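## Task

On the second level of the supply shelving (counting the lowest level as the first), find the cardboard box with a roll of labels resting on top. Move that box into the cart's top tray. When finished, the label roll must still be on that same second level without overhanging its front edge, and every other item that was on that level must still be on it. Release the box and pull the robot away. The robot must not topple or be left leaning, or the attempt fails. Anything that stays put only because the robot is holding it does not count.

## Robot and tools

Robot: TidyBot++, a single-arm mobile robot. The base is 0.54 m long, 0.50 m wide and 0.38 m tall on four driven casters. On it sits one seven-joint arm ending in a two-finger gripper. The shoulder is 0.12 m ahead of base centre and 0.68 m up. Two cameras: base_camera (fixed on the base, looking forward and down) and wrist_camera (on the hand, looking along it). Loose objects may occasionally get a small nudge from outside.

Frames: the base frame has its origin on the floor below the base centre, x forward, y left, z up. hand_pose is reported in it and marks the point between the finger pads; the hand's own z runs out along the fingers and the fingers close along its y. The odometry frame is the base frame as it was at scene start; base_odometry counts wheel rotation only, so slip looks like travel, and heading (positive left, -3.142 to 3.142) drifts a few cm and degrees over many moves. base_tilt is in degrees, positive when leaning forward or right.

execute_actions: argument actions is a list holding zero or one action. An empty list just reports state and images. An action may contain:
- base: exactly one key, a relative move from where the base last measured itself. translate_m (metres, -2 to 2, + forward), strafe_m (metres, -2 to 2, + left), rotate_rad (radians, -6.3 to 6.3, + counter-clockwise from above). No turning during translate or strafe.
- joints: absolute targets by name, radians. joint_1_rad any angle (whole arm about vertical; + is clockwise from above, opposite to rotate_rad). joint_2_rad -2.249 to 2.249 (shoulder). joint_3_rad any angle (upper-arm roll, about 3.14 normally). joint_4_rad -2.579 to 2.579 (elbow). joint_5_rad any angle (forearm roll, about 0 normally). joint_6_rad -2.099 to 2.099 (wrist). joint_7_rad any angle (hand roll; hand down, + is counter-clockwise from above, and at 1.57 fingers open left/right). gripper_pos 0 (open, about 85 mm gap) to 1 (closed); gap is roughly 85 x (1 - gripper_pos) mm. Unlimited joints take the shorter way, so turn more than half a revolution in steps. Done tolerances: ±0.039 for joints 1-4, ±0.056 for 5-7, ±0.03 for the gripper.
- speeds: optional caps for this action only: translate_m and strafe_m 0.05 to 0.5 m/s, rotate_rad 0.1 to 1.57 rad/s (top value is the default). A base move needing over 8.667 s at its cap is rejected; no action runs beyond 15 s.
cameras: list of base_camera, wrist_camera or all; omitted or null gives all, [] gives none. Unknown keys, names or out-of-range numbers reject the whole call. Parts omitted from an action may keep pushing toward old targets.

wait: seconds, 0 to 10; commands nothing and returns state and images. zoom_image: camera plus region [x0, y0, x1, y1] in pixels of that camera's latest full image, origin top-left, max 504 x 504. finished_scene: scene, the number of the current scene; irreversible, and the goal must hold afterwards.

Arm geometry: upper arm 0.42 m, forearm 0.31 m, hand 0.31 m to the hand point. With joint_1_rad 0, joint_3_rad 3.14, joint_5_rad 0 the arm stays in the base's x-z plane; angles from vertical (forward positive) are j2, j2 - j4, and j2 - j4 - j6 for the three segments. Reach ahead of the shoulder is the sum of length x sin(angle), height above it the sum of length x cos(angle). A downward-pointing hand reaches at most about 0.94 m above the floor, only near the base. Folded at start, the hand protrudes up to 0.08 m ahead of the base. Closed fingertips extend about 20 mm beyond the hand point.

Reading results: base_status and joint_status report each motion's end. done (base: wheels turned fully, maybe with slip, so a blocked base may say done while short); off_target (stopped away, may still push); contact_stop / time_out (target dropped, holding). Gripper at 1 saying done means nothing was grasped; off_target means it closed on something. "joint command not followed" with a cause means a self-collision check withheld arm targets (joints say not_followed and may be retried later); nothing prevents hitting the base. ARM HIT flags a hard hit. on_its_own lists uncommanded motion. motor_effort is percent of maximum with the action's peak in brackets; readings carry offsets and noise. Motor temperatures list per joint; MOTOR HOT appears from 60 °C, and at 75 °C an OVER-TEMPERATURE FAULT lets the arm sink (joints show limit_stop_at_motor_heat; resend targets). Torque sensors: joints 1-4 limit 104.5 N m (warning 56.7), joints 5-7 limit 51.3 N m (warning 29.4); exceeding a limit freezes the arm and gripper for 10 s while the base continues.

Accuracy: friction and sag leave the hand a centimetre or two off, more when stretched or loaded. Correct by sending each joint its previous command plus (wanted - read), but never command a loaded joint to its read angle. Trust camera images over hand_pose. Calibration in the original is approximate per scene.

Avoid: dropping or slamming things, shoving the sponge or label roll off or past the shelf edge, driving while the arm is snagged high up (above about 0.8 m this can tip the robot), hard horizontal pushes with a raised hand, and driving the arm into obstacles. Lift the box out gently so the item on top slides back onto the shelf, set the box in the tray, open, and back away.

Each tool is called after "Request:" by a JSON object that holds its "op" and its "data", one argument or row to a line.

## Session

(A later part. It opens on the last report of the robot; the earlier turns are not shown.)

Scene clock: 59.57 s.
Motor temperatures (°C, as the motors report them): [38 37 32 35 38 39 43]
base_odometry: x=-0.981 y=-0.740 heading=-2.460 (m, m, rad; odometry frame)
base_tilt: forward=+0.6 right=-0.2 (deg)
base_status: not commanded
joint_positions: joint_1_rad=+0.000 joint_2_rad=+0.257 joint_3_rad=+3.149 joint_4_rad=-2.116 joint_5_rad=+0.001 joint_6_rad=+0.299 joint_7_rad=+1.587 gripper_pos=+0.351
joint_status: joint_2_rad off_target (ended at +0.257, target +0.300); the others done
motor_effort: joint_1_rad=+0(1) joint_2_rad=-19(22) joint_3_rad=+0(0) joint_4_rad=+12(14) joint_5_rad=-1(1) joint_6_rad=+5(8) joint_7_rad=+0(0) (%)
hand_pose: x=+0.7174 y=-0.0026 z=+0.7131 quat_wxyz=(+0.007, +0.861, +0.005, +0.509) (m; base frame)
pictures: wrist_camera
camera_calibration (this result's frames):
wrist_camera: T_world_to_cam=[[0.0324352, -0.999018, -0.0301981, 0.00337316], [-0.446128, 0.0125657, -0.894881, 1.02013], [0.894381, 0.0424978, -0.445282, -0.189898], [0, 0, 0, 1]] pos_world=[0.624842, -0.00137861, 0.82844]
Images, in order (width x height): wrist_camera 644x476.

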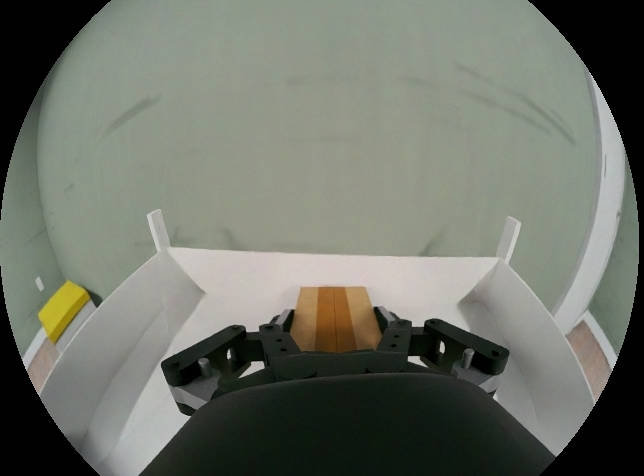

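Request:
{"op": "execute_actions", "data": {
  "actions": [
    {"joints":{"joint_2_rad":0.27,"gripper_pos":0}}
  ],
  "cameras": ["wrist_camera"]
}}

Request:
{"op": "execute_actions", "data": {
  "actions": [
    {"joints":{"joint_2_rad":0.05}}
  ],
  "cameras": []
}}

Request:
{"op": "execute_actions", "data": {
  "actions": [
    {"base":{"translate_m":-0.4}}
  ],
  "cameras": ["wrist_camera"]
}}

Scene clock: 62.20 s.
Motor temperatures (°C, as the motors report them): [38 37 32 35 38 39 43]
base_odometry: x=-0.981 y=-0.740 heading=-2.460 (m, m, rad; odometry frame)
base_tilt: forward=+0.6 right=-0.1 (deg)
base_status: not commanded
joint_positions: joint_1_rad=+0.000 joint_2_rad=+0.259 joint_3_rad=+3.149 joint_4_rad=-2.124 joint_5_rad=+0.001 joint_6_rad=+0.299 joint_7_rad=+1.587 gripper_pos=+0.000
joint_status: all done
motor_effort: joint_1_rad=+0(0) joint_2_rad=-24(24) joint_3_rad=+1(0) joint_4_rad=+15(16) joint_5_rad=-1(1) joint_6_rad=+9(9) joint_7_rad=+0(0) (%)
hand_pose: x=+0.7145 y=-0.0026 z=+0.7075 quat_wxyz=(+0.007, +0.863, +0.005, +0.505) (m; base frame)
pictures: wrist_camera
camera_calibration (this result's frames):
wrist_camera: T_world_to_cam=[[0.0320917, -0.999016, -0.0306016, 0.00384189], [-0.455793, 0.0126206, -0.889996, 1.01726], [0.889507, 0.0425095, -0.45494, -0.179493], [0, 0, 0, 1]] pos_world=[0.623198, -0.00137017, 0.823818]
Images, in order (width x height): wrist_camera 644x476.

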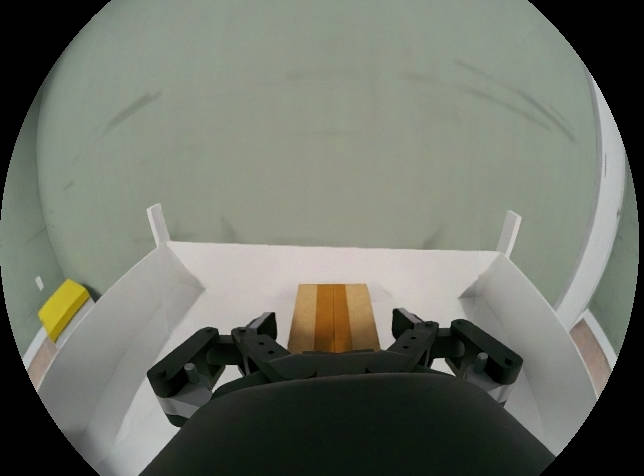

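Scene clock: 63.43 s.
Motor temperatures (°C, as the motors report them): [38 37 32 35 38 39 43]
base_odometry: x=-0.981 y=-0.740 heading=-2.460 (m, m, rad; odometry frame)
base_tilt: forward=+0.6 right=-0.1 (deg)
base_status: not commanded
joint_positions: joint_1_rad=+0.000 joint_2_rad=+0.051 joint_3_rad=+3.149 joint_4_rad=-2.124 joint_5_rad=+0.001 joint_6_rad=+0.299 joint_7_rad=+1.587 gripper_pos=+0.000
joint_status: all done
motor_effort: joint_1_rad=+0(0) joint_2_rad=-19(26) joint_3_rad=+0(1) joint_4_rad=+17(18) joint_5_rad=-1(1) joint_6_rad=+8(9) joint_7_rad=+0(0) (%)
hand_pose: x=+0.6963 y=-0.0026 z=+0.8302 quat_wxyz=(+0.007, +0.806, +0.004, +0.592) (m; base frame)
pictures: none
No camera images: the call's "cameras" was empty. Leave "cameras" out to get every camera's image.

Scene clock: 65.67 s.
Motor temperatures (°C, as the motors report them): [38 37 32 35 38 39 43]
base_odometry: x=-0.671 y=-0.488 heading=-2.460 (m, m, rad; odometry frame)
base_tilt: forward=+0.6 right=-0.2 (deg)
base_status: done
joint_positions: joint_1_rad=+0.000 joint_2_rad=+0.048 joint_3_rad=+3.148 joint_4_rad=-2.124 joint_5_rad=+0.001 joint_6_rad=+0.299 joint_7_rad=+1.587 gripper_pos=+0.000
joint_status: not commanded
motor_effort: joint_1_rad=+0(3) joint_2_rad=-19(21) joint_3_rad=+0(3) joint_4_rad=+18(19) joint_5_rad=-1(1) joint_6_rad=+9(9) joint_7_rad=+0(0) (%)
hand_pose: x=+0.6957 y=-0.0024 z=+0.8316 quat_wxyz=(+0.007, +0.805, +0.005, +0.593) (m; base frame)
pictures: wrist_camera
camera_calibration (this result's frames):
wrist_camera: T_world_to_cam=[[0.0380959, -0.999004, -0.0232165, -0.00189653], [-0.259461, 0.0125476, -0.965672, 1.04544], [0.965002, 0.0428119, -0.258725, -0.322016], [0, 0, 0, 1]] pos_world=[0.58207, -0.00122627, 0.926196]
Images, in order (width x height): wrist_camera 644x476.

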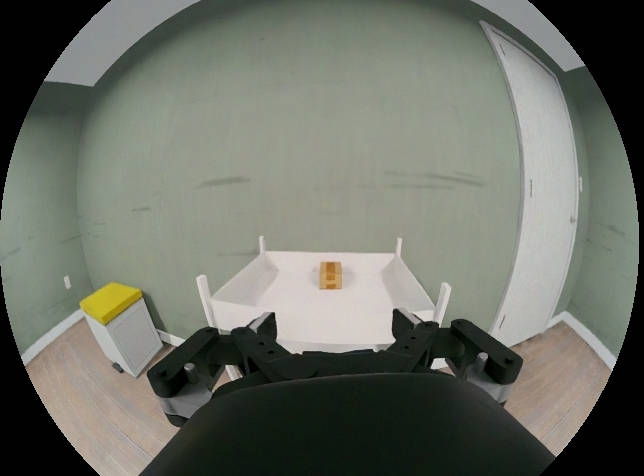

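Request:
{"op": "zoom_image", "data": {
  "camera": "wrist_camera",
  "region": [250,220,420,330]
}}

Region (250, 220, 420, 330) of wrist_camera's 644x476 image, scaled by 2.965; it fills the top 326 rows of this view, and the rest is white.

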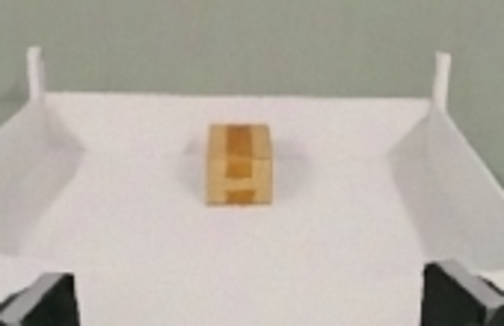

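Request:
{"op": "finished_scene", "data": {
  "scene": 2
}}

The scene is finished: the task was done.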